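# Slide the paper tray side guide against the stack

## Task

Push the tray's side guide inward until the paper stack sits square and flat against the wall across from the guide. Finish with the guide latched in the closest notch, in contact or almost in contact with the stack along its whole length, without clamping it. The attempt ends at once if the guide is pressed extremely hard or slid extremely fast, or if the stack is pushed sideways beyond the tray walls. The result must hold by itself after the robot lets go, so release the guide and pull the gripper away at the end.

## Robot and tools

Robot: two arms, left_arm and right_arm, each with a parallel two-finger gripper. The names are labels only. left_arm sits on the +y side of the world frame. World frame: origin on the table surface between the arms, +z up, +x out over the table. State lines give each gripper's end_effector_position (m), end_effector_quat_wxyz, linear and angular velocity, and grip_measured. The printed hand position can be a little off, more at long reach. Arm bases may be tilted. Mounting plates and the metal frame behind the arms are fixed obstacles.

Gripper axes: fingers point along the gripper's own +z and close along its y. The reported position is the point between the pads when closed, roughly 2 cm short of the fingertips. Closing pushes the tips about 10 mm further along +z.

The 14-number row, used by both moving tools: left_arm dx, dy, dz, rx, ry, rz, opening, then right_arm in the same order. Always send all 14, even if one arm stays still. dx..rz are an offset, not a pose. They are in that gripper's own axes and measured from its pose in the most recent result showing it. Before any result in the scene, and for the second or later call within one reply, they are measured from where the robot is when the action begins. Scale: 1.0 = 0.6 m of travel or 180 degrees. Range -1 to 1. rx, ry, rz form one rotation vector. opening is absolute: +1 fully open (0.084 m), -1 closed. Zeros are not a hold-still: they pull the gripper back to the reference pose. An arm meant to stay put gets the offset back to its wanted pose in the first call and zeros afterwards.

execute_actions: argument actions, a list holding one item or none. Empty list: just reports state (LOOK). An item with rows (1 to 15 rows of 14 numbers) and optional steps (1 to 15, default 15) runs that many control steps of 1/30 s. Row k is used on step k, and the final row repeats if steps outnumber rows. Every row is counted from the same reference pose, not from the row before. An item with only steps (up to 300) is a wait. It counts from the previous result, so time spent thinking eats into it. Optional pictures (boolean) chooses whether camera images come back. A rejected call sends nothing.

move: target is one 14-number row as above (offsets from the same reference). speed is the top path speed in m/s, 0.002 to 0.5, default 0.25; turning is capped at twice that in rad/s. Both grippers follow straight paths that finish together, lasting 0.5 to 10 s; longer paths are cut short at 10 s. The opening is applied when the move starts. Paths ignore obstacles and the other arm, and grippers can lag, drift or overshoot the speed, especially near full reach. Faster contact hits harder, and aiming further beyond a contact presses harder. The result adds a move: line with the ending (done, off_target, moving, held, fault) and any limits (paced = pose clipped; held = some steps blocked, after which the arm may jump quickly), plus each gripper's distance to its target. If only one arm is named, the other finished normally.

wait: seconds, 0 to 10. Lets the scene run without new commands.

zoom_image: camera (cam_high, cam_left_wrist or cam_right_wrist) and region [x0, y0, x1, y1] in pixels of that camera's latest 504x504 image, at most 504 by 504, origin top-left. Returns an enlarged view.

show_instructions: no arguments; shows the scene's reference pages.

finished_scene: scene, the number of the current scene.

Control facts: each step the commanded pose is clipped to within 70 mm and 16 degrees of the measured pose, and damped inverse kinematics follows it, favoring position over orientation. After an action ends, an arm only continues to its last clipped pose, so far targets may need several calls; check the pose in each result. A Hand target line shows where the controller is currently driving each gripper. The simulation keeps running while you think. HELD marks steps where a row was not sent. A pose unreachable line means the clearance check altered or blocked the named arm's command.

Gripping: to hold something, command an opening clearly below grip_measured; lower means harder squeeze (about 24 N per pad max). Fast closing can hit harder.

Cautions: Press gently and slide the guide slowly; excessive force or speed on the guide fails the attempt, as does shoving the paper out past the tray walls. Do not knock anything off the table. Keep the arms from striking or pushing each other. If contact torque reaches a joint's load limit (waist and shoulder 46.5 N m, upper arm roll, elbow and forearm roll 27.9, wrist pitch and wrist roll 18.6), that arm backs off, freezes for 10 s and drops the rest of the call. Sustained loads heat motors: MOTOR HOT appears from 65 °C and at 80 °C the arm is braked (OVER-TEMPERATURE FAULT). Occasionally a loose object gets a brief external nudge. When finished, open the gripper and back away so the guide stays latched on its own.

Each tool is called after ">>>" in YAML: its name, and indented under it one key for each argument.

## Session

>>> execute_actions:
  actions: []

Scene clock: 0.00 s of 4100.00 s.
left_arm: end_effector_position=(+0.1740, +0.3633, +0.2194) grip_measured=+1.00 end_effector_quat_wxyz=(-0.603, +0.351, +0.716, +0.035) end_effector_velocity=(-0.000, -0.000, -0.000) end_effector_angular_velocity=(+0.000, -0.000, +0.001) | right_arm: end_effector_position=(+0.2275, -0.0877, +0.3120) grip_measured=+1.00 end_effector_quat_wxyz=(+0.363, +0.663, +0.136, -0.640) end_effector_velocity=(-0.000, +0.000, +0.000) end_effector_angular_velocity=(+0.000, -0.000, -0.001)
Joint positions: left_arm=[ 1.5   -0.897 -1.624  0.59   0.196  1.45  -2.144  0.084] | right_arm=[ 0.648  0.999 -0.077  1.962  0.169  2.586  0.79   0.084]
Joint velocities: left_arm=[ 0.     0.    -0.    -0.    -0.001  0.    -0.001 -0.   ] | right_arm=[-0.    -0.    -0.     0.     0.001 -0.     0.     0.   ]
Hand target (left_arm): +0.174, +0.363, +0.219; -0.603, +0.351, +0.716, +0.035
Hand target (right_arm): +0.227, -0.088, +0.312; +0.363, +0.663, +0.136, -0.640
camera_calibration (this result's frames):
cam_left_wrist: T_world_to_cam=[[0.561547, 0.744187, -0.361733, -0.262499], [0.0374192, -0.459561, -0.887358, 0.418229], [-0.826599, 0.484757, -0.285912, 0.159242], [0, 0, 0, 1]] pos_world=[0.263385, 0.310356, 0.321693]
cam_right_wrist: T_world_to_cam=[[0.633092, -0.704556, 0.320618, -0.271817], [-0.151867, 0.293093, 0.943945, -0.167806], [-0.759033, -0.646296, 0.0785558, 0.218582], [0, 0, 0, 1]] pos_world=[0.312512, -0.00105844, 0.228378]

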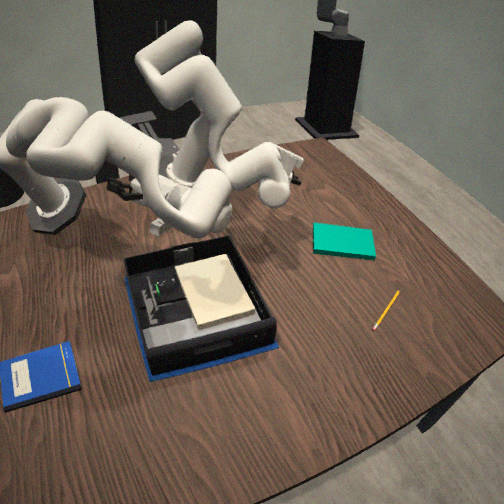

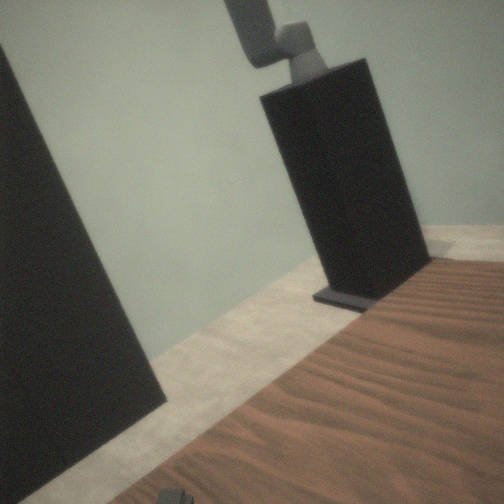

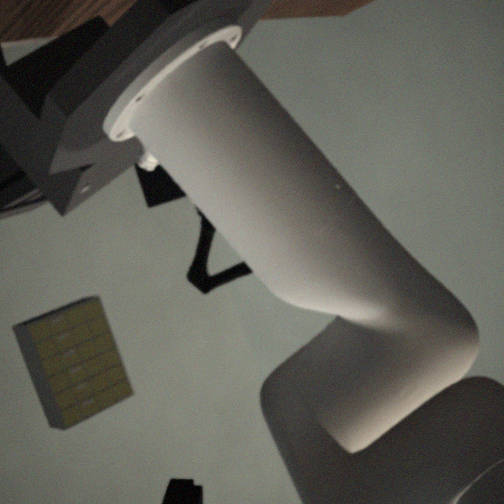

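>>> show_instructions:

>>> zoom_image:
  camera: "cam_high"
  region: [110,220,290,390]

Reference images for this scene: manual page 1, manual page 2, manual page 3, manual page 4, manual page 5, manual page 6.

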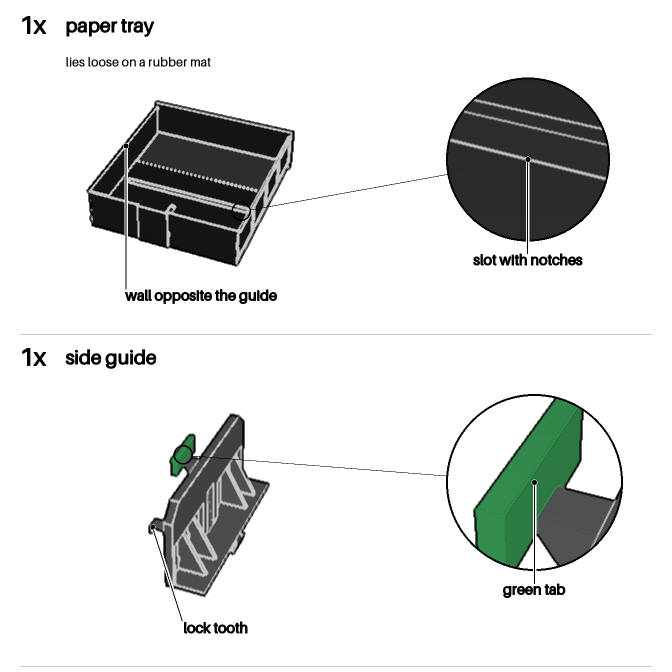

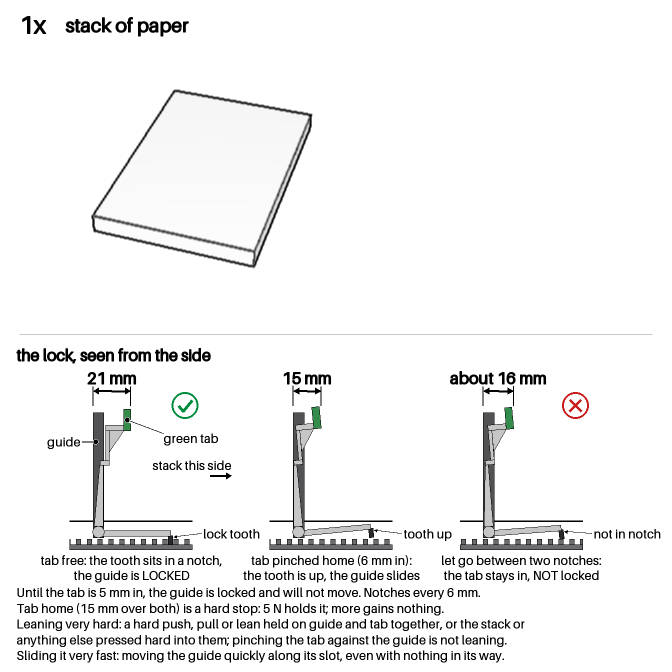

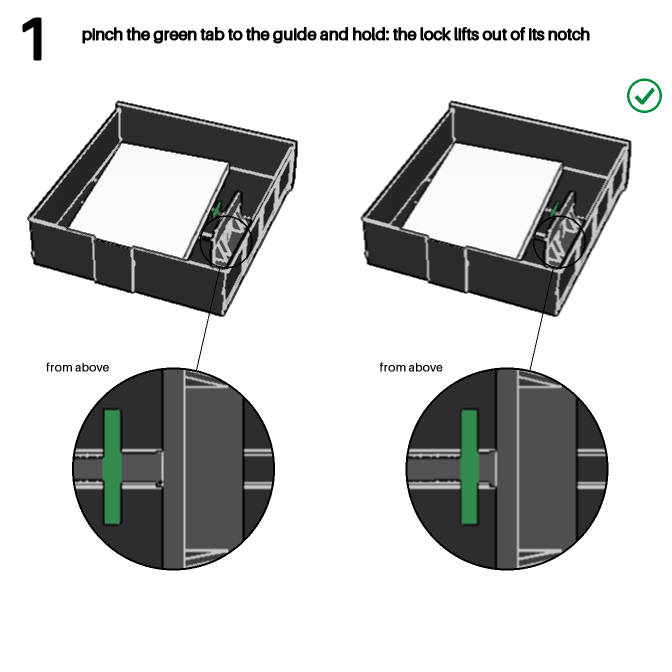

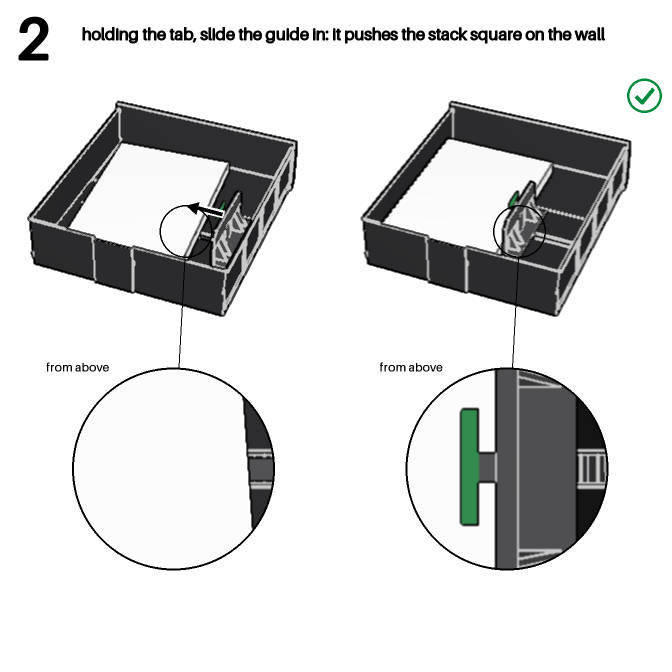

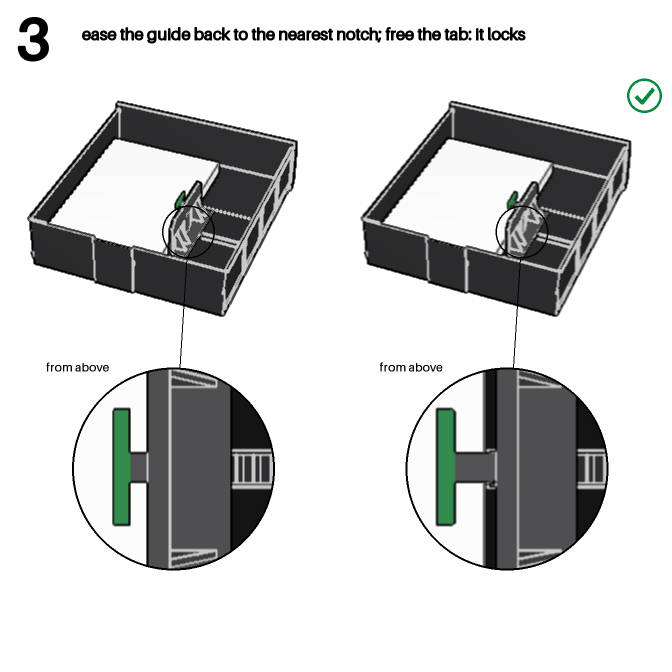

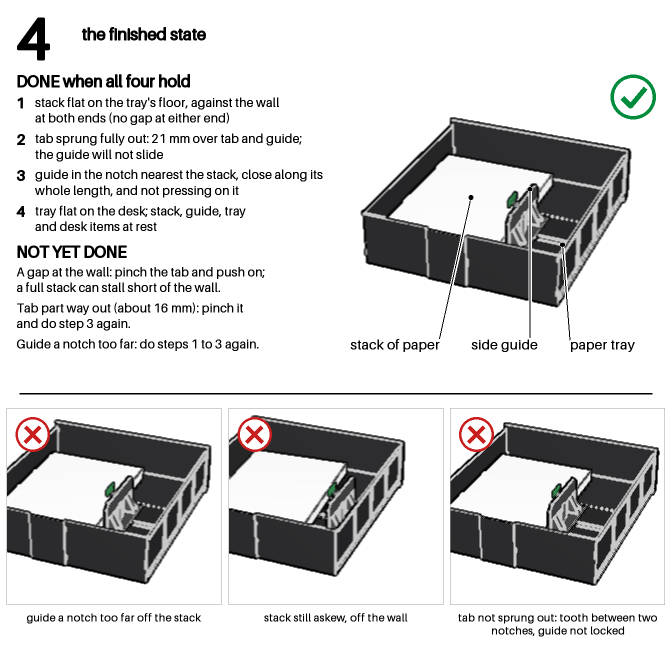

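Region (110, 220, 290, 390) of cam_high's 504x504 image, scaled by 2.800, with more detail than that image has.

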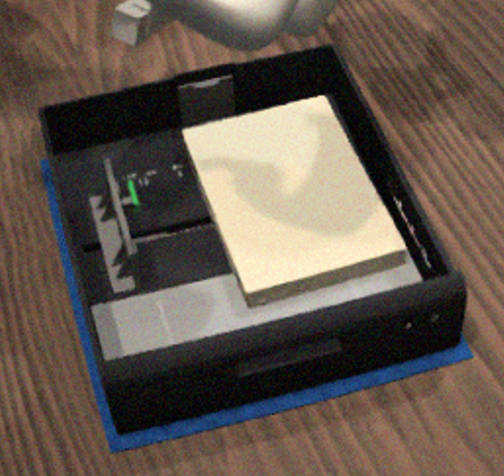

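>>> move:
  target: [0,0,0,0,0,0,1,0.148,0.099,-0.114,0.261,0.461,0.098,1]

>>> move:
  target: [-0.08,0.049,-0.575,0.025,-0.425,-0.247,1,0,0,0.065,0,0,0,1]

Scene clock: 16.97 s of 4100.00 s.
left_arm: end_effector_position=(+0.1740, +0.3633, +0.2194) grip_measured=+1.00 end_effector_quat_wxyz=(-0.603, +0.351, +0.716, +0.035) end_effector_velocity=(+0.000, +0.000, +0.000) end_effector_angular_velocity=(+0.002, -0.001, -0.002) | right_arm: end_effector_position=(+0.3307, -0.1091, +0.2417) grip_measured=+1.00 end_effector_quat_wxyz=(-0.000, +1.000, +0.000, -0.000) end_effector_velocity=(+0.000, -0.000, -0.000) end_effector_angular_velocity=(+0.004, -0.006, -0.004)
Joint positions: left_arm=[ 1.5   -0.897 -1.624  0.59   0.196  1.45  -2.144  0.084] | right_arm=[ 0.745 -0.101 -0.148  0.758 -0.53   0.924  1.112  0.084]
Joint velocities: left_arm=[-0.001 -0.002  0.    -0.     0.    -0.001 -0.     0.   ] | right_arm=[-0.001 -0.004  0.    -0.006 -0.007 -0.008  0.007  0.   ]
Hand target (left_arm): +0.174, +0.363, +0.219; -0.603, +0.351, +0.716, +0.035
Hand target (right_arm): +0.331, -0.109, +0.242; -0.000, +1.000, -0.000, +0.000
Off the commanded pose (left_arm): 0.000 m, 0 deg.
Off the commanded pose (right_arm): 0.002 m, 0 deg.
After step 90, 10.07 s passed at rest.
move: done
camera_calibration (this result's frames):
cam_left_wrist: T_world_to_cam=[[0.561546, 0.744187, -0.361733, -0.262499], [0.0374193, -0.459561, -0.887358, 0.418229], [-0.826599, 0.484757, -0.285912, 0.159242], [0, 0, 0, 1]] pos_world=[0.263385, 0.310356, 0.321693]
cam_right_wrist: T_world_to_cam=[[-0.0117635, -0.999837, -0.0137204, -0.0678877], [-0.99993, 0.0117767, -0.000875576, 0.398609], [0.00103701, 0.0137092, -0.999905, 0.369928], [0, 0, 0, 1]] pos_world=[0.397399, -0.0776423, 0.36931]

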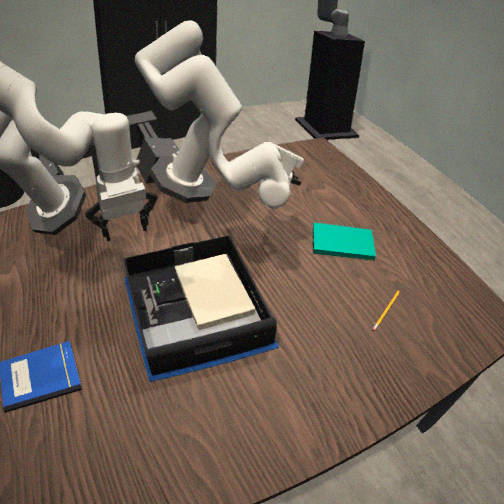

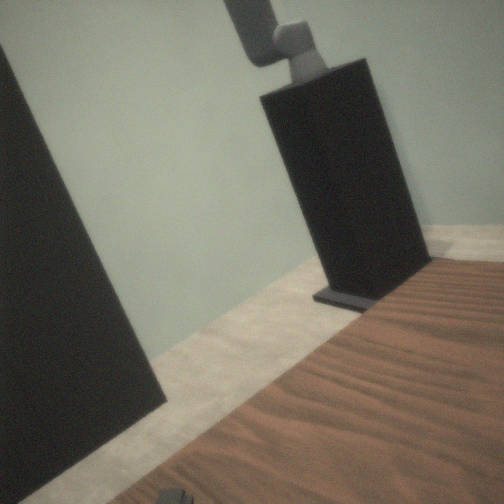

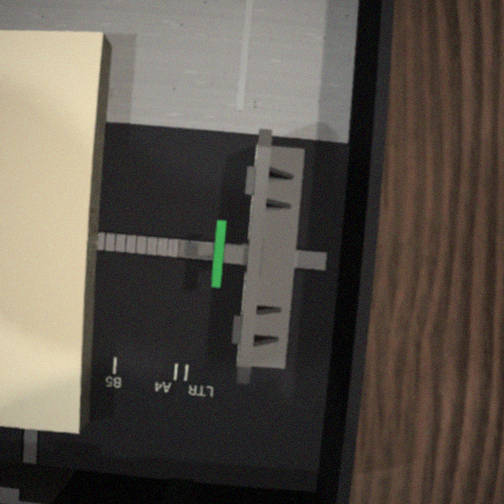

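Scene clock: 20.53 s of 4100.00 s.
left_arm: end_effector_position=(+0.4803, +0.2000, +0.2596) grip_measured=+1.00 end_effector_quat_wxyz=(+0.000, +0.001, +1.000, -0.000) end_effector_velocity=(+0.002, -0.001, +0.000) end_effector_angular_velocity=(+0.001, -0.008, +0.001) | right_arm: end_effector_position=(+0.3307, -0.1092, +0.2027) grip_measured=+1.00 end_effector_quat_wxyz=(+0.000, +1.000, +0.000, -0.000) end_effector_velocity=(-0.000, -0.000, -0.000) end_effector_angular_velocity=(-0.000, -0.000, +0.000)
Joint positions: left_arm=[ 1.23  -0.923 -1.318  0.922 -0.639  1.052 -2.734  0.084] | right_arm=[ 0.718 -0.029 -0.175  0.72  -0.577  0.807  1.136  0.084]
Joint velocities: left_arm=[-0.    -0.001 -0.004  0.001 -0.004 -0.008 -0.003  0.   ] | right_arm=[-0.     0.     0.    -0.001 -0.001 -0.001  0.    -0.   ]
Hand target (left_arm): +0.480, +0.200, +0.260; +0.001, +0.001, +1.000, -0.000
Hand target (right_arm): +0.331, -0.109, +0.203; +0.000, +1.000, +0.000, -0.000
Off the commanded pose (left_arm): 0.000 m, 0 deg.
Off the commanded pose (right_arm): 0.000 m, 0 deg.
move: done
camera_calibration (this result's frames):
cam_left_wrist: T_world_to_cam=[[-0.00335352, 0.999786, 0.0204189, -0.177474], [0.999961, 0.00318618, 0.00822259, -0.419942], [0.00815577, 0.0204457, -0.999758, 0.380257], [0, 0, 0, 1]] pos_world=[0.416229, 0.170999, 0.387241]
cam_right_wrist: T_world_to_cam=[[-0.0117785, -0.999837, -0.0136703, -0.0685326], [-0.99993, 0.0117938, -0.0010395, 0.398611], [0.00120055, 0.0136571, -0.999906, 0.330845], [0, 0, 0, 1]] pos_world=[0.397379, -0.0777409, 0.330291]

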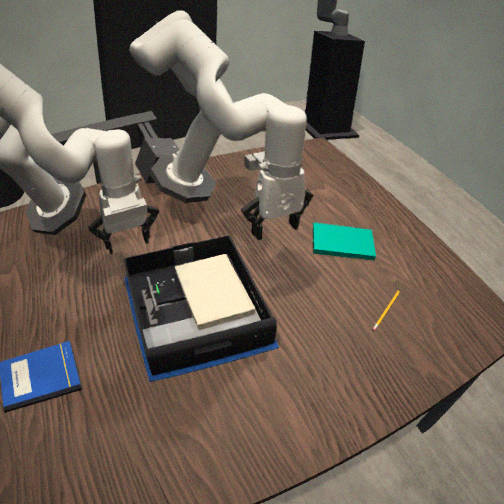

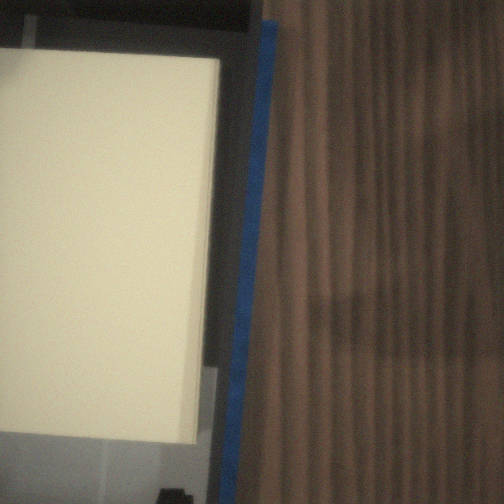

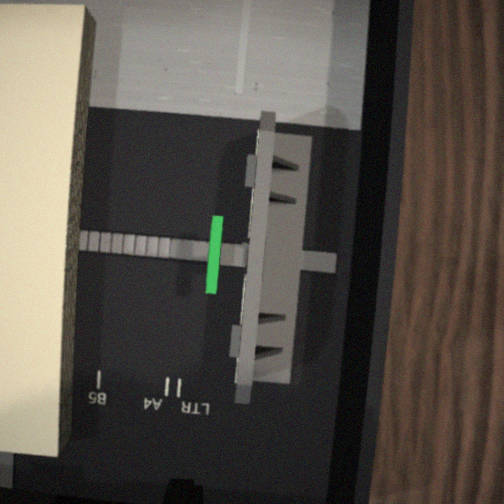

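>>> move:
  target: [0,-0.025,0,0,0,0,1,0.108,-0.0595,0.14,0,0,0.027,-0.1]

>>> move:
  target: [0,0,0,0,0,0,1,0,0,0.054,0,0,0,-0.2]
  speed: 0.04

Scene clock: 28.33 s of 4100.00 s.
left_arm: end_effector_position=(+0.4803, +0.1850, +0.2596) grip_measured=+1.00 end_effector_quat_wxyz=(+0.000, +0.001, +1.000, -0.000) end_effector_velocity=(-0.000, -0.000, +0.000) end_effector_angular_velocity=(+0.000, -0.000, -0.000) | right_arm: end_effector_position=(+0.3953, -0.0736, +0.1186) grip_measured=-0.11 end_effector_quat_wxyz=(-0.000, +0.999, -0.042, +0.000) end_effector_velocity=(+0.000, +0.000, -0.002) end_effector_angular_velocity=(-0.003, +0.002, -0.000)
Joint positions: left_arm=[ 1.217 -0.935 -1.336  0.928 -0.649  1.058 -2.761  0.084] | right_arm=[ 0.646  0.347 -0.227  0.957 -0.566  0.623  1.16   0.039]
Joint velocities: left_arm=[-0.    -0.002 -0.     0.    -0.001  0.001  0.     0.   ] | right_arm=[-0.002  0.007 -0.     0.005  0.001  0.    -0.001 -0.   ]
Hand target (left_arm): +0.480, +0.185, +0.260; +0.000, +0.001, +1.000, -0.000
Hand target (right_arm): +0.395, -0.074, +0.118; +0.000, +0.999, -0.042, +0.000
Off the commanded pose (left_arm): 0.000 m, 0 deg.
Off the commanded pose (right_arm): 0.000 m, 0 deg.
After step 90, 3.73 s passed at rest.
move: done
camera_calibration (this result's frames):
cam_left_wrist: T_world_to_cam=[[-0.00340044, 0.999787, 0.0203679, -0.162451], [0.999962, 0.00323491, 0.00815462, -0.419867], [0.008087, 0.0203949, -0.999759, 0.380585], [0, 0, 0, 1]] pos_world=[0.416221, 0.156013, 0.387226]
cam_right_wrist: T_world_to_cam=[[-0.0962677, -0.995257, -0.0140152, 0.000443546], [-0.99535, 0.096303, -0.00186353, 0.46724], [0.0032044, 0.0137707, -0.9999, 0.245447], [0, 0, 0, 1]] pos_world=[0.464324, -0.0479352, 0.246299]

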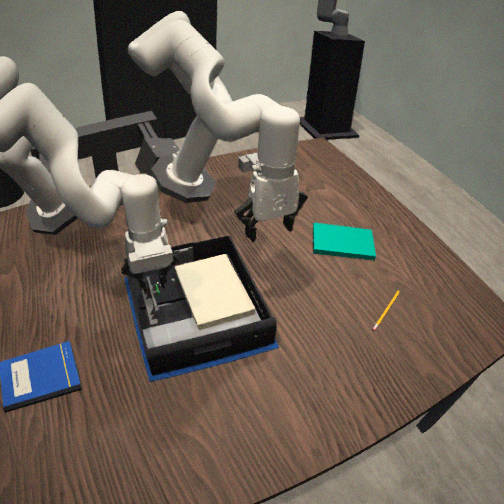

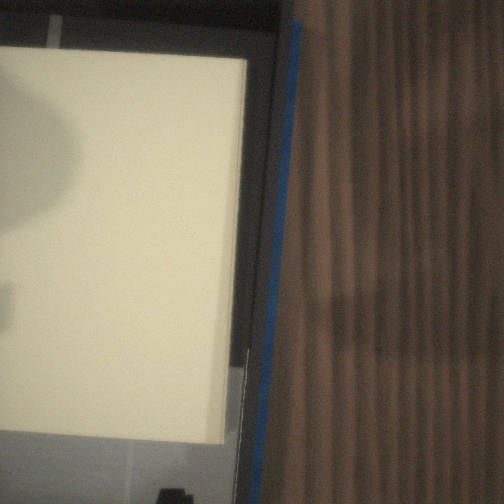

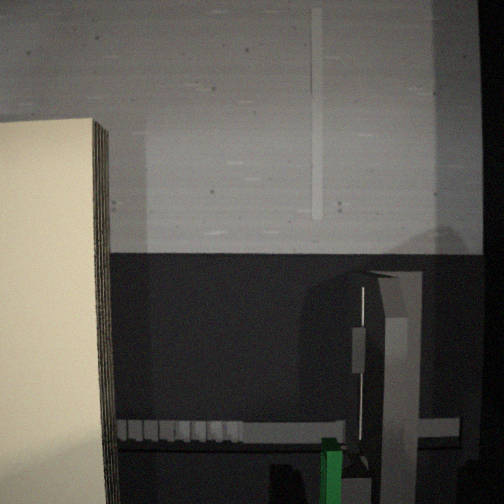

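Scene clock: 29.47 s of 4100.00 s.
left_arm: end_effector_position=(+0.4803, +0.1850, +0.2596) grip_measured=+1.00 end_effector_quat_wxyz=(+0.000, +0.001, +1.000, -0.000) end_effector_velocity=(+0.000, +0.000, -0.000) end_effector_angular_velocity=(-0.001, -0.000, +0.002) | right_arm: end_effector_position=(+0.3953, -0.0736, +0.0864) grip_measured=-0.22 end_effector_quat_wxyz=(-0.000, +0.999, -0.042, +0.000) end_effector_velocity=(+0.001, +0.001, -0.001) end_effector_angular_velocity=(+0.003, -0.002, -0.002)
Joint positions: left_arm=[ 1.217 -0.935 -1.336  0.928 -0.649  1.058 -2.761  0.084] | right_arm=[ 0.628  0.426 -0.244  0.966 -0.59   0.545  1.177  0.035]
Joint velocities: left_arm=[ 0.001 -0.     0.     0.    -0.002 -0.    -0.001  0.   ] | right_arm=[-0.001  0.004 -0.     0.003  0.    -0.005  0.001 -0.   ]
Hand target (left_arm): +0.480, +0.185, +0.260; +0.000, +0.001, +1.000, -0.000
Hand target (right_arm): +0.395, -0.074, +0.086; -0.000, +0.999, -0.042, +0.000
Off the commanded pose (left_arm): 0.000 m, 0 deg.
Off the commanded pose (right_arm): 0.000 m, 0 deg.
move: done
camera_calibration (this result's frames):
cam_left_wrist: T_world_to_cam=[[-0.00340054, 0.999787, 0.020368, -0.162451], [0.999962, 0.00323501, 0.00815468, -0.419867], [0.00808706, 0.0203949, -0.999759, 0.380585], [0, 0, 0, 1]] pos_world=[0.416221, 0.156013, 0.387226]
cam_right_wrist: T_world_to_cam=[[-0.0962198, -0.995258, -0.014228, -0.0000130018], [-0.995354, 0.0962588, -0.00208027, 0.467232], [0.00343997, 0.0139617, -0.999897, 0.213171], [0, 0, 0, 1]] pos_world=[0.464327, -0.0479644, 0.214121]

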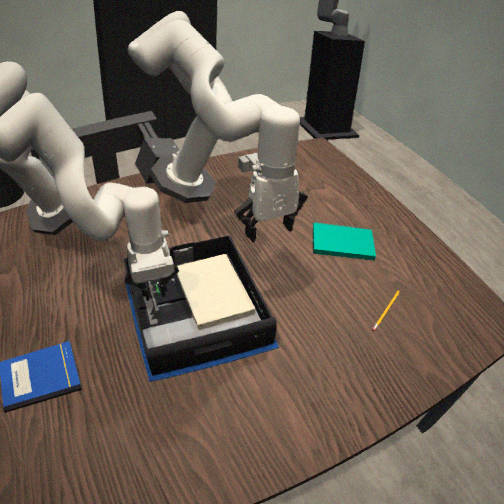

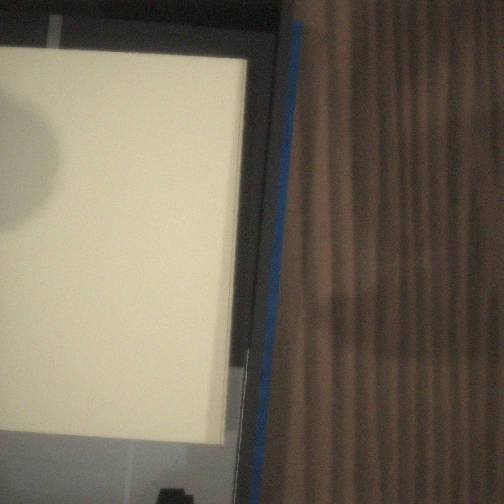

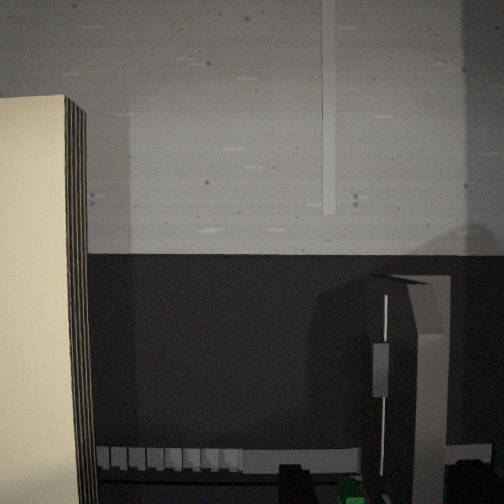

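>>> move:
  target: [0,0,0,0,0,0,1,0,0,0,0,0,0,-0.5]

>>> move:
  target: [0,0,0,0,0,0,1,0,0.0025,0,0,0,0,-0.62]
  speed: 0.004

>>> move:
  target: [0,0,0,0,0,0,1,0,0,0,0,0,0,-0.75]

>>> move:
  target: [0,0,0,0,0,0,1,0,-0.005,0,0,0,0,-0.75]
  speed: 0.005

Scene clock: 39.33 s of 4100.00 s.
left_arm: end_effector_position=(+0.4803, +0.1850, +0.2596) grip_measured=+1.00 end_effector_quat_wxyz=(+0.000, +0.001, +1.000, -0.000) end_effector_velocity=(-0.000, +0.000, -0.000) end_effector_angular_velocity=(-0.000, +0.001, +0.000) | right_arm: end_effector_position=(+0.3953, -0.0736, +0.0864) grip_measured=-0.52 end_effector_quat_wxyz=(-0.000, +0.999, -0.042, +0.000) end_effector_velocity=(-0.001, +0.000, -0.001) end_effector_angular_velocity=(+0.000, +0.001, +0.001)
Joint positions: left_arm=[ 1.217 -0.935 -1.336  0.928 -0.649  1.058 -2.761  0.084] | right_arm=[ 0.628  0.426 -0.244  0.966 -0.59   0.545  1.177  0.021]
Joint velocities: left_arm=[0.001 0.001 0.    0.    0.001 0.    0.    0.   ] | right_arm=[ 0.     0.001  0.001 -0.001  0.001 -0.001 -0.    -0.   ]
Hand target (left_arm): +0.480, +0.185, +0.260; +0.000, +0.001, +1.000, -0.000
Hand target (right_arm): +0.395, -0.074, +0.086; -0.000, +0.999, -0.042, +0.000
Off the commanded pose (left_arm): 0.000 m, 0 deg.
Off the commanded pose (right_arm): 0.000 m, 0 deg.
After step 90, 6.17 s passed at rest.
move: done
camera_calibration (this result's frames):
cam_left_wrist: T_world_to_cam=[[-0.00340093, 0.999787, 0.0203679, -0.162451], [0.999962, 0.0032354, 0.00815454, -0.419867], [0.0080869, 0.0203949, -0.999759, 0.380585], [0, 0, 0, 1]] pos_world=[0.416221, 0.156013, 0.387226]
cam_right_wrist: T_world_to_cam=[[-0.0961424, -0.995266, -0.0142178, -0.0000268266], [-0.995362, 0.0961807, -0.00203036, 0.467177], [0.00338823, 0.0139566, -0.999897, 0.213175], [0, 0, 0, 1]] pos_world=[0.464285, -0.0479353, 0.214101]

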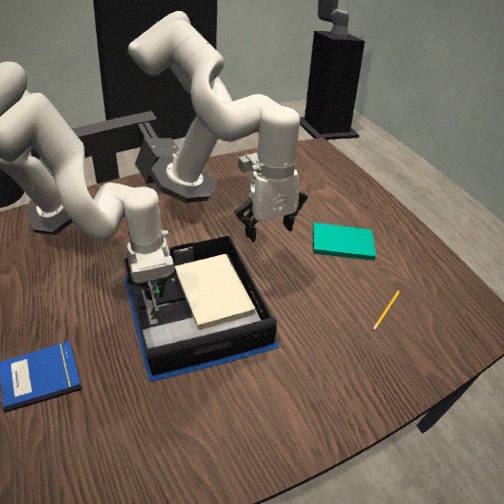

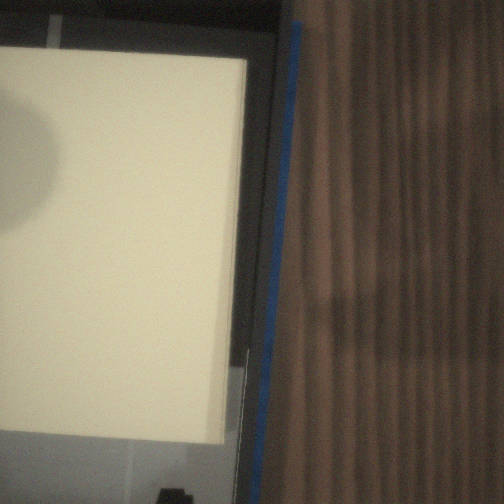

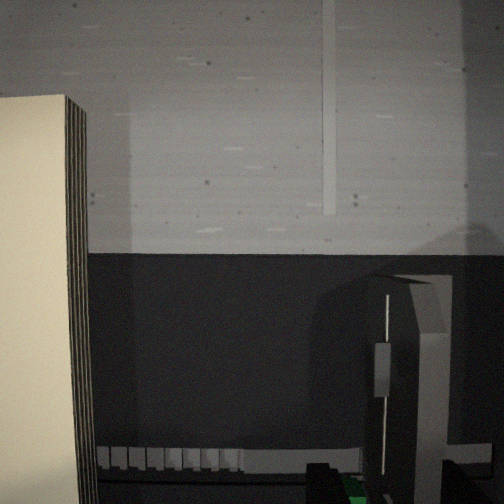

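Scene clock: 40.03 s of 4100.00 s.
left_arm: end_effector_position=(+0.4803, +0.1850, +0.2596) grip_measured=+1.00 end_effector_quat_wxyz=(+0.000, +0.001, +1.000, -0.000) end_effector_velocity=(+0.000, +0.000, +0.000) end_effector_angular_velocity=(+0.002, -0.001, +0.000) | right_arm: end_effector_position=(+0.3952, -0.0750, +0.0864) grip_measured=-0.64 end_effector_quat_wxyz=(-0.000, +0.999, -0.042, +0.000) end_effector_velocity=(-0.000, -0.001, -0.000) end_effector_angular_velocity=(-0.002, +0.001, +0.000)
Joint positions: left_arm=[ 1.217 -0.935 -1.336  0.928 -0.649  1.058 -2.761  0.084] | right_arm=[ 0.627  0.423 -0.245  0.962 -0.592  0.543  1.176  0.016]
Joint velocities: left_arm=[-0.    -0.001  0.    -0.     0.    -0.    -0.     0.   ] | right_arm=[-0.    -0.001 -0.001 -0.002 -0.     0.001 -0.001  0.   ]
Hand target (left_arm): +0.480, +0.185, +0.260; +0.000, +0.001, +1.000, -0.000
Hand target (right_arm): +0.395, -0.075, +0.086; -0.000, +0.999, -0.042, +0.000
Off the commanded pose (left_arm): 0.000 m, 0 deg.
Off the commanded pose (right_arm): 0.000 m, 0 deg.
move: done
camera_calibration (this result's frames):
cam_left_wrist: T_world_to_cam=[[-0.00340045, 0.999787, 0.0203681, -0.162451], [0.999962, 0.00323492, 0.00815453, -0.419867], [0.00808691, 0.020395, -0.999759, 0.380585], [0, 0, 0, 1]] pos_world=[0.416221, 0.156013, 0.387226]
cam_right_wrist: T_world_to_cam=[[-0.0961562, -0.995264, -0.0142934, -0.00145308], [-0.99536, 0.0961957, -0.00210635, 0.467248], [0.00347133, 0.0140245, -0.999896, 0.213175], [0, 0, 0, 1]] pos_world=[0.4642, -0.0493831, 0.214116]

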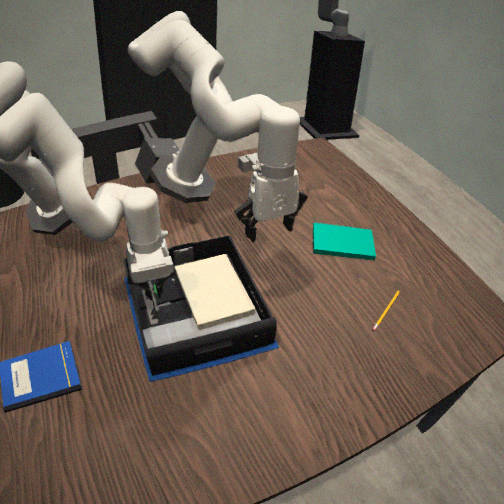

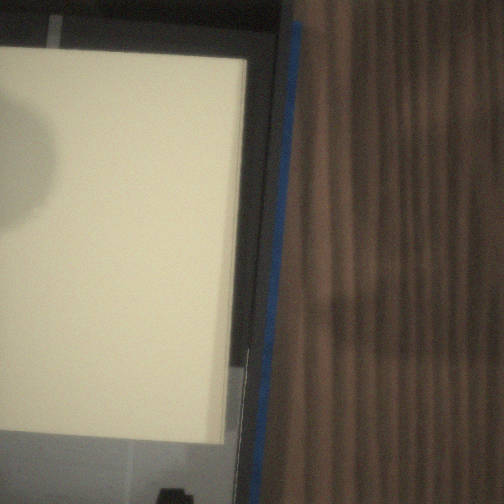

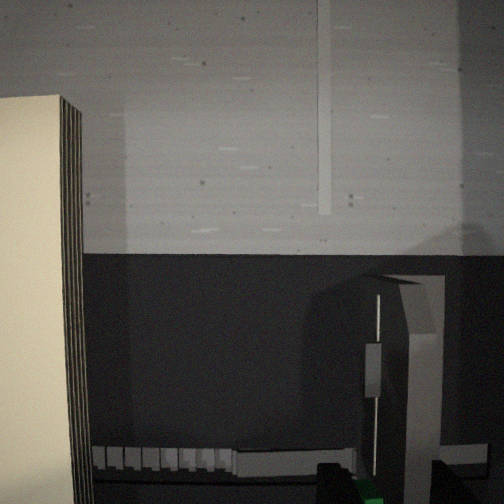

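Scene clock: 40.53 s of 4100.00 s.
left_arm: end_effector_position=(+0.4803, +0.1850, +0.2596) grip_measured=+1.00 end_effector_quat_wxyz=(+0.000, +0.001, +1.000, -0.000) end_effector_velocity=(+0.000, -0.000, +0.000) end_effector_angular_velocity=(+0.001, -0.001, -0.001) | right_arm: end_effector_position=(+0.3952, -0.0750, +0.0864) grip_measured=-0.66 end_effector_quat_wxyz=(-0.000, +0.999, -0.042, +0.001) end_effector_velocity=(-0.000, +0.000, -0.000) end_effector_angular_velocity=(+0.001, +0.000, -0.000)
Joint positions: left_arm=[ 1.217 -0.935 -1.336  0.928 -0.649  1.058 -2.761  0.084] | right_arm=[ 0.627  0.423 -0.245  0.962 -0.591  0.543  1.176  0.015]
Joint velocities: left_arm=[-0.001 -0.    -0.    -0.     0.    -0.001  0.     0.   ] | right_arm=[-0.     0.    -0.    -0.001  0.001 -0.002 -0.    -0.   ]
Hand target (left_arm): +0.480, +0.185, +0.260; +0.000, +0.001, +1.000, -0.000
Hand target (right_arm): +0.395, -0.075, +0.086; -0.000, +0.999, -0.042, +0.000
Off the commanded pose (left_arm): 0.000 m, 0 deg.
Off the commanded pose (right_arm): 0.000 m, 0 deg.
move: done
camera_calibration (this result's frames):
cam_left_wrist: T_world_to_cam=[[-0.00340039, 0.999787, 0.0203681, -0.162451], [0.999962, 0.00323486, 0.00815443, -0.419867], [0.0080868, 0.0203951, -0.999759, 0.380585], [0, 0, 0, 1]] pos_world=[0.416221, 0.156013, 0.387226]
cam_right_wrist: T_world_to_cam=[[-0.0961634, -0.995262, -0.0143271, -0.00143502], [-0.995359, 0.0962032, -0.00211845, 0.467252], [0.00348672, 0.0140569, -0.999895, 0.213178], [0, 0, 0, 1]] pos_world=[0.464202, -0.049376, 0.214125]

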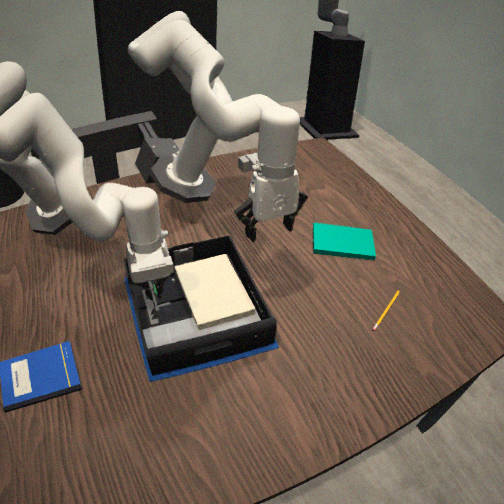

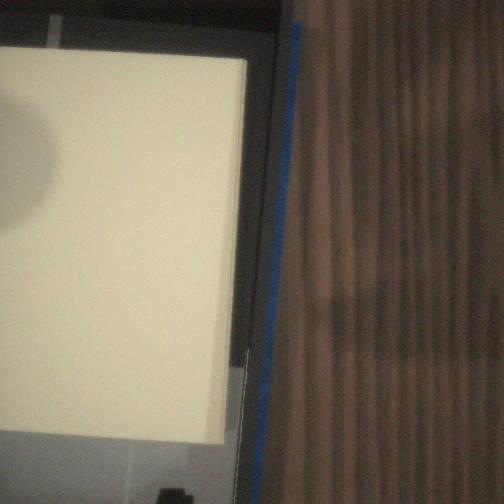

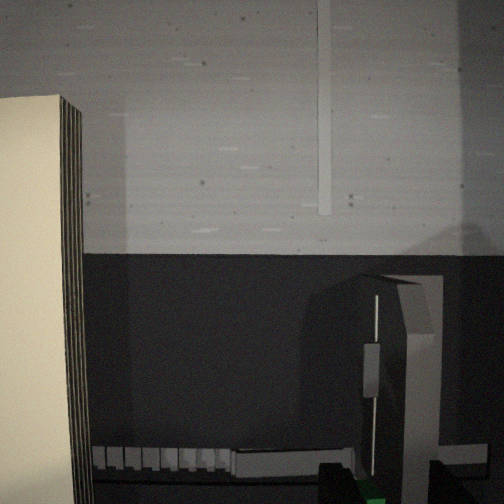

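Scene clock: 41.37 s of 4100.00 s.
left_arm: end_effector_position=(+0.4803, +0.1850, +0.2596) grip_measured=+1.00 end_effector_quat_wxyz=(+0.000, +0.001, +1.000, -0.000) end_effector_velocity=(+0.000, -0.000, +0.000) end_effector_angular_velocity=(-0.000, -0.000, -0.001) | right_arm: end_effector_position=(+0.3954, -0.0721, +0.0864) grip_measured=-0.66 end_effector_quat_wxyz=(-0.000, +0.999, -0.042, +0.001) end_effector_velocity=(-0.000, +0.000, +0.000) end_effector_angular_velocity=(-0.000, +0.001, -0.001)
Joint positions: left_arm=[ 1.217 -0.935 -1.336  0.928 -0.649  1.058 -2.761  0.084] | right_arm=[ 0.629  0.429 -0.243  0.97  -0.589  0.546  1.178  0.015]
Joint velocities: left_arm=[-0.     0.     0.    -0.    -0.    -0.001  0.    -0.   ] | right_arm=[ 0.001  0.001  0.001  0.002  0.002  0.002 -0.    -0.   ]
Hand target (left_arm): +0.480, +0.185, +0.260; +0.000, +0.001, +1.000, -0.000
Hand target (right_arm): +0.395, -0.072, +0.086; -0.000, +0.999, -0.042, +0.000
Off the commanded pose (left_arm): 0.000 m, 0 deg.
Off the commanded pose (right_arm): 0.000 m, 0 deg.
move: done
camera_calibration (this result's frames):
cam_left_wrist: T_world_to_cam=[[-0.00340037, 0.999787, 0.0203682, -0.162451], [0.999962, 0.00323484, 0.0081544, -0.419867], [0.00808678, 0.0203951, -0.999759, 0.380585], [0, 0, 0, 1]] pos_world=[0.416221, 0.156013, 0.387226]
cam_right_wrist: T_world_to_cam=[[-0.0961284, -0.995265, -0.0144008, 0.00153191], [-0.995363, 0.0961687, -0.00212873, 0.4672], [0.00350356, 0.0141294, -0.999894, 0.213145], [0, 0, 0, 1]] pos_world=[0.464434, -0.046417, 0.214139]

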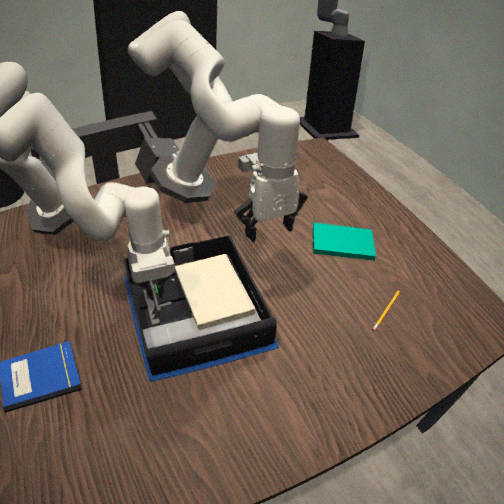

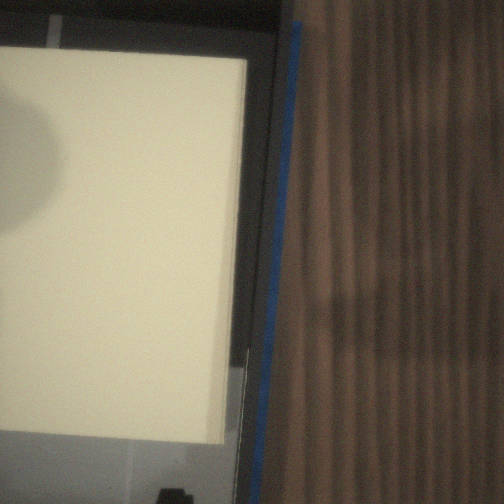

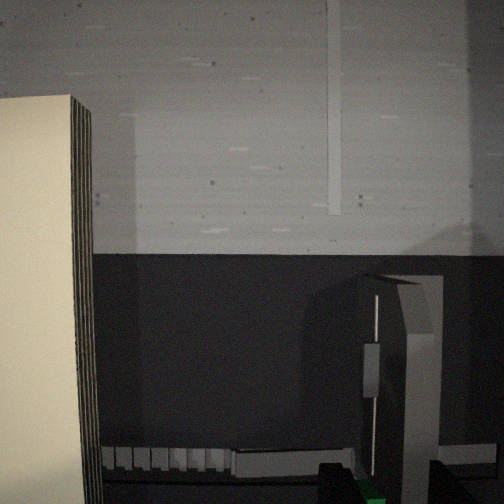

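>>> move:
  target: [0,0,0,0,0,0,1,0,-0.12,0,0,0,0,-0.75]
  speed: 0.012

Scene clock: 53.60 s of 4100.00 s.
left_arm: end_effector_position=(+0.4803, +0.1850, +0.2596) grip_measured=+1.00 end_effector_quat_wxyz=(+0.000, +0.001, +1.000, -0.000) end_effector_velocity=(-0.000, -0.000, -0.000) end_effector_angular_velocity=(-0.001, +0.000, -0.000) | right_arm: end_effector_position=(+0.4012, -0.0002, +0.0864) grip_measured=-0.66 end_effector_quat_wxyz=(-0.001, +0.999, -0.042, +0.000) end_effector_velocity=(+0.001, +0.002, +0.000) end_effector_angular_velocity=(+0.001, -0.001, -0.001)
Joint positions: left_arm=[ 1.217 -0.935 -1.336  0.928 -0.649  1.058 -2.761  0.084] | right_arm=[ 0.675  0.586 -0.184  1.179 -0.522  0.629  1.213  0.015]
Joint velocities: left_arm=[ 0.     0.     0.     0.    -0.001  0.     0.001  0.   ] | right_arm=[0.001 0.004 0.001 0.007 0.002 0.003 0.001 0.   ]
Hand target (left_arm): +0.480, +0.185, +0.260; +0.000, +0.001, +1.000, -0.000
Hand target (right_arm): +0.401, -0.000, +0.086; -0.001, +0.999, -0.042, +0.000
Off the commanded pose (left_arm): 0.000 m, 0 deg.
Off the commanded pose (right_arm): 0.000 m, 0 deg.
After step 90, 3.00 s passed at rest.
move: done
camera_calibration (this result's frames):
cam_left_wrist: T_world_to_cam=[[-0.0034004, 0.999787, 0.0203682, -0.162451], [0.999962, 0.00323487, 0.00815438, -0.419867], [0.00808675, 0.0203952, -0.999759, 0.380585], [0, 0, 0, 1]] pos_world=[0.416221, 0.156013, 0.387226]
cam_right_wrist: T_world_to_cam=[[-0.0960559, -0.995261, -0.0151358, 0.0736691], [-0.995371, 0.0960941, -0.00181423, 0.465941], [0.00326009, 0.0148915, -0.999884, 0.212172], [0, 0, 0, 1]] pos_world=[0.470169, 0.0253862, 0.214108]

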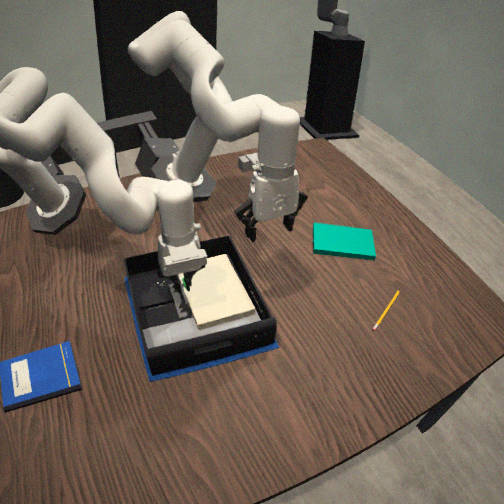

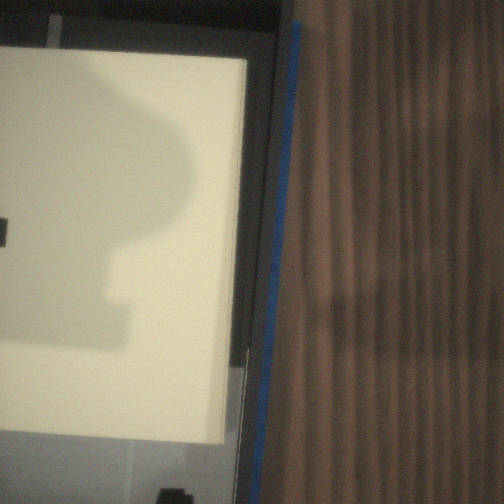

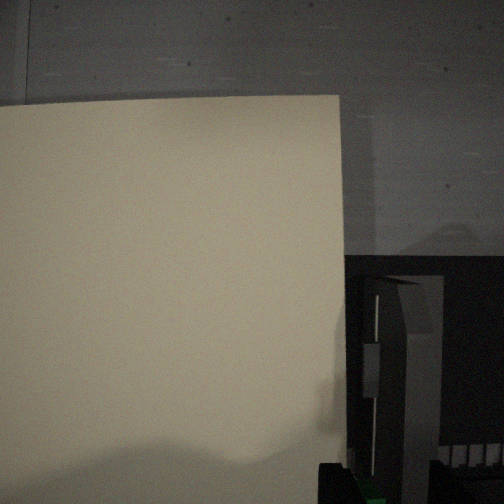

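>>> move:
  target: [0,0,0,0,0,0,1,0,-0.026,0,0,0,0,-0.75]
  speed: 0.005

>>> zoom_image:
  camera: "cam_left_wrist"
  region: [200,330,300,460]

>>> zoom_image:
  camera: "cam_left_wrist"
  region: [220,20,320,150]

Scene clock: 61.73 s of 4100.00 s.
left_arm: end_effector_position=(+0.4803, +0.1850, +0.2596) grip_measured=+1.00 end_effector_quat_wxyz=(+0.000, +0.001, +1.000, -0.000) end_effector_velocity=(+0.000, -0.000, +0.000) end_effector_angular_velocity=(-0.001, -0.000, +0.000) | right_arm: end_effector_position=(+0.4024, +0.0153, +0.0864) grip_measured=-0.66 end_effector_quat_wxyz=(-0.001, +0.999, -0.042, +0.000) end_effector_velocity=(-0.000, -0.000, -0.000) end_effector_angular_velocity=(-0.003, +0.001, -0.000)
Joint positions: left_arm=[ 1.217 -0.935 -1.336  0.928 -0.649  1.058 -2.761  0.084] | right_arm=[ 0.685  0.622 -0.173  1.23  -0.508  0.65   1.218  0.015]
Joint velocities: left_arm=[ 0.     0.001  0.     0.    -0.001 -0.     0.     0.   ] | right_arm=[0.    0.001 0.    0.002 0.    0.004 0.    0.   ]
Hand target (left_arm): +0.480, +0.185, +0.260; +0.000, +0.001, +1.000, -0.000
Hand target (right_arm): +0.402, +0.015, +0.086; -0.001, +0.999, -0.042, +0.000
Off the commanded pose (left_arm): 0.000 m, 0 deg.
Off the commanded pose (right_arm): 0.000 m, 0 deg.
After step 90, 1.80 s passed at rest.
move: done
camera_calibration (this result's frames):
cam_left_wrist: T_world_to_cam=[[-0.00340056, 0.999787, 0.0203682, -0.162451], [0.999962, 0.00323503, 0.00815403, -0.419867], [0.0080864, 0.0203952, -0.999759, 0.380585], [0, 0, 0, 1]] pos_world=[0.416221, 0.156013, 0.387226]
cam_right_wrist: T_world_to_cam=[[-0.0960673, -0.995258, -0.0152225, 0.089231], [-0.99537, 0.0961047, -0.00174119, 0.465678], [0.00319588, 0.0149847, -0.999883, 0.211935], [0, 0, 0, 1]] pos_world=[0.471417, 0.0408783, 0.21408]

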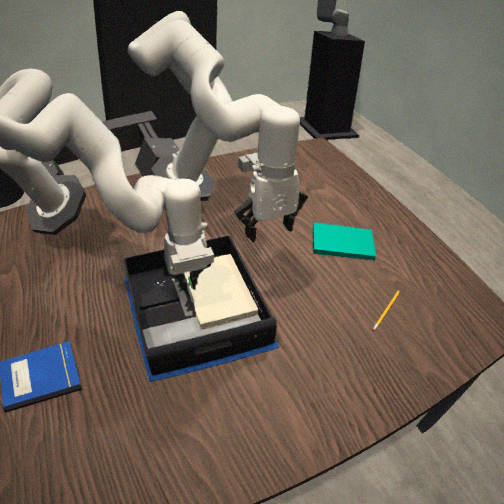

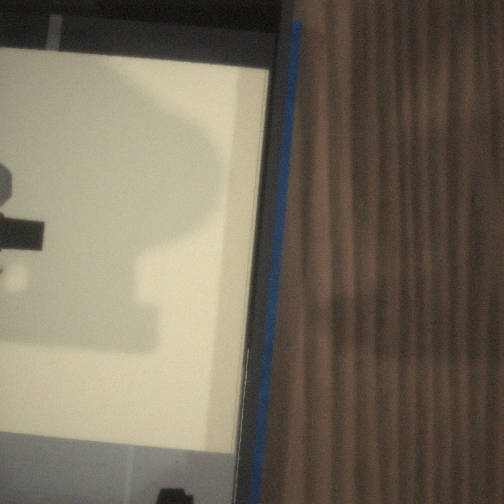

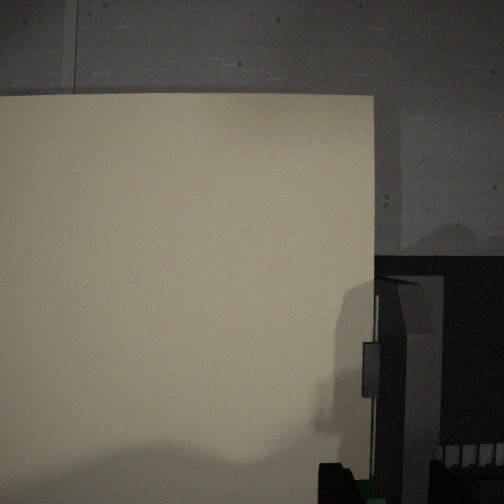

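Region (200, 330, 300, 460) of cam_left_wrist's 504x504 image, scaled by 3.877, with more detail than that image has; it fills the left 388 columns of this view, and the rest is white.

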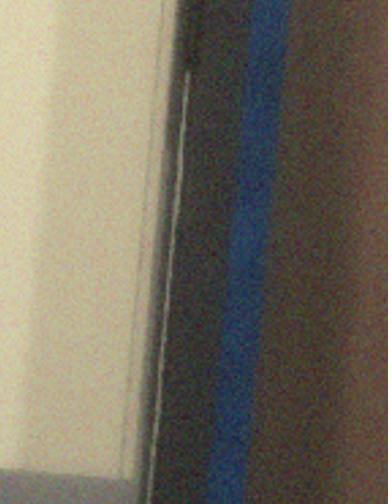

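Region (220, 20, 320, 150) of cam_left_wrist's 504x504 image, scaled by 3.877, with more detail than that image has; it fills the left 388 columns of this view, and the rest is white.

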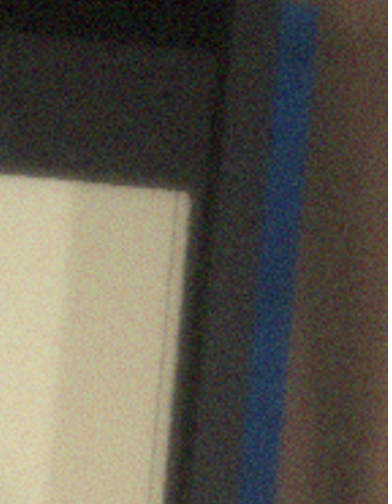

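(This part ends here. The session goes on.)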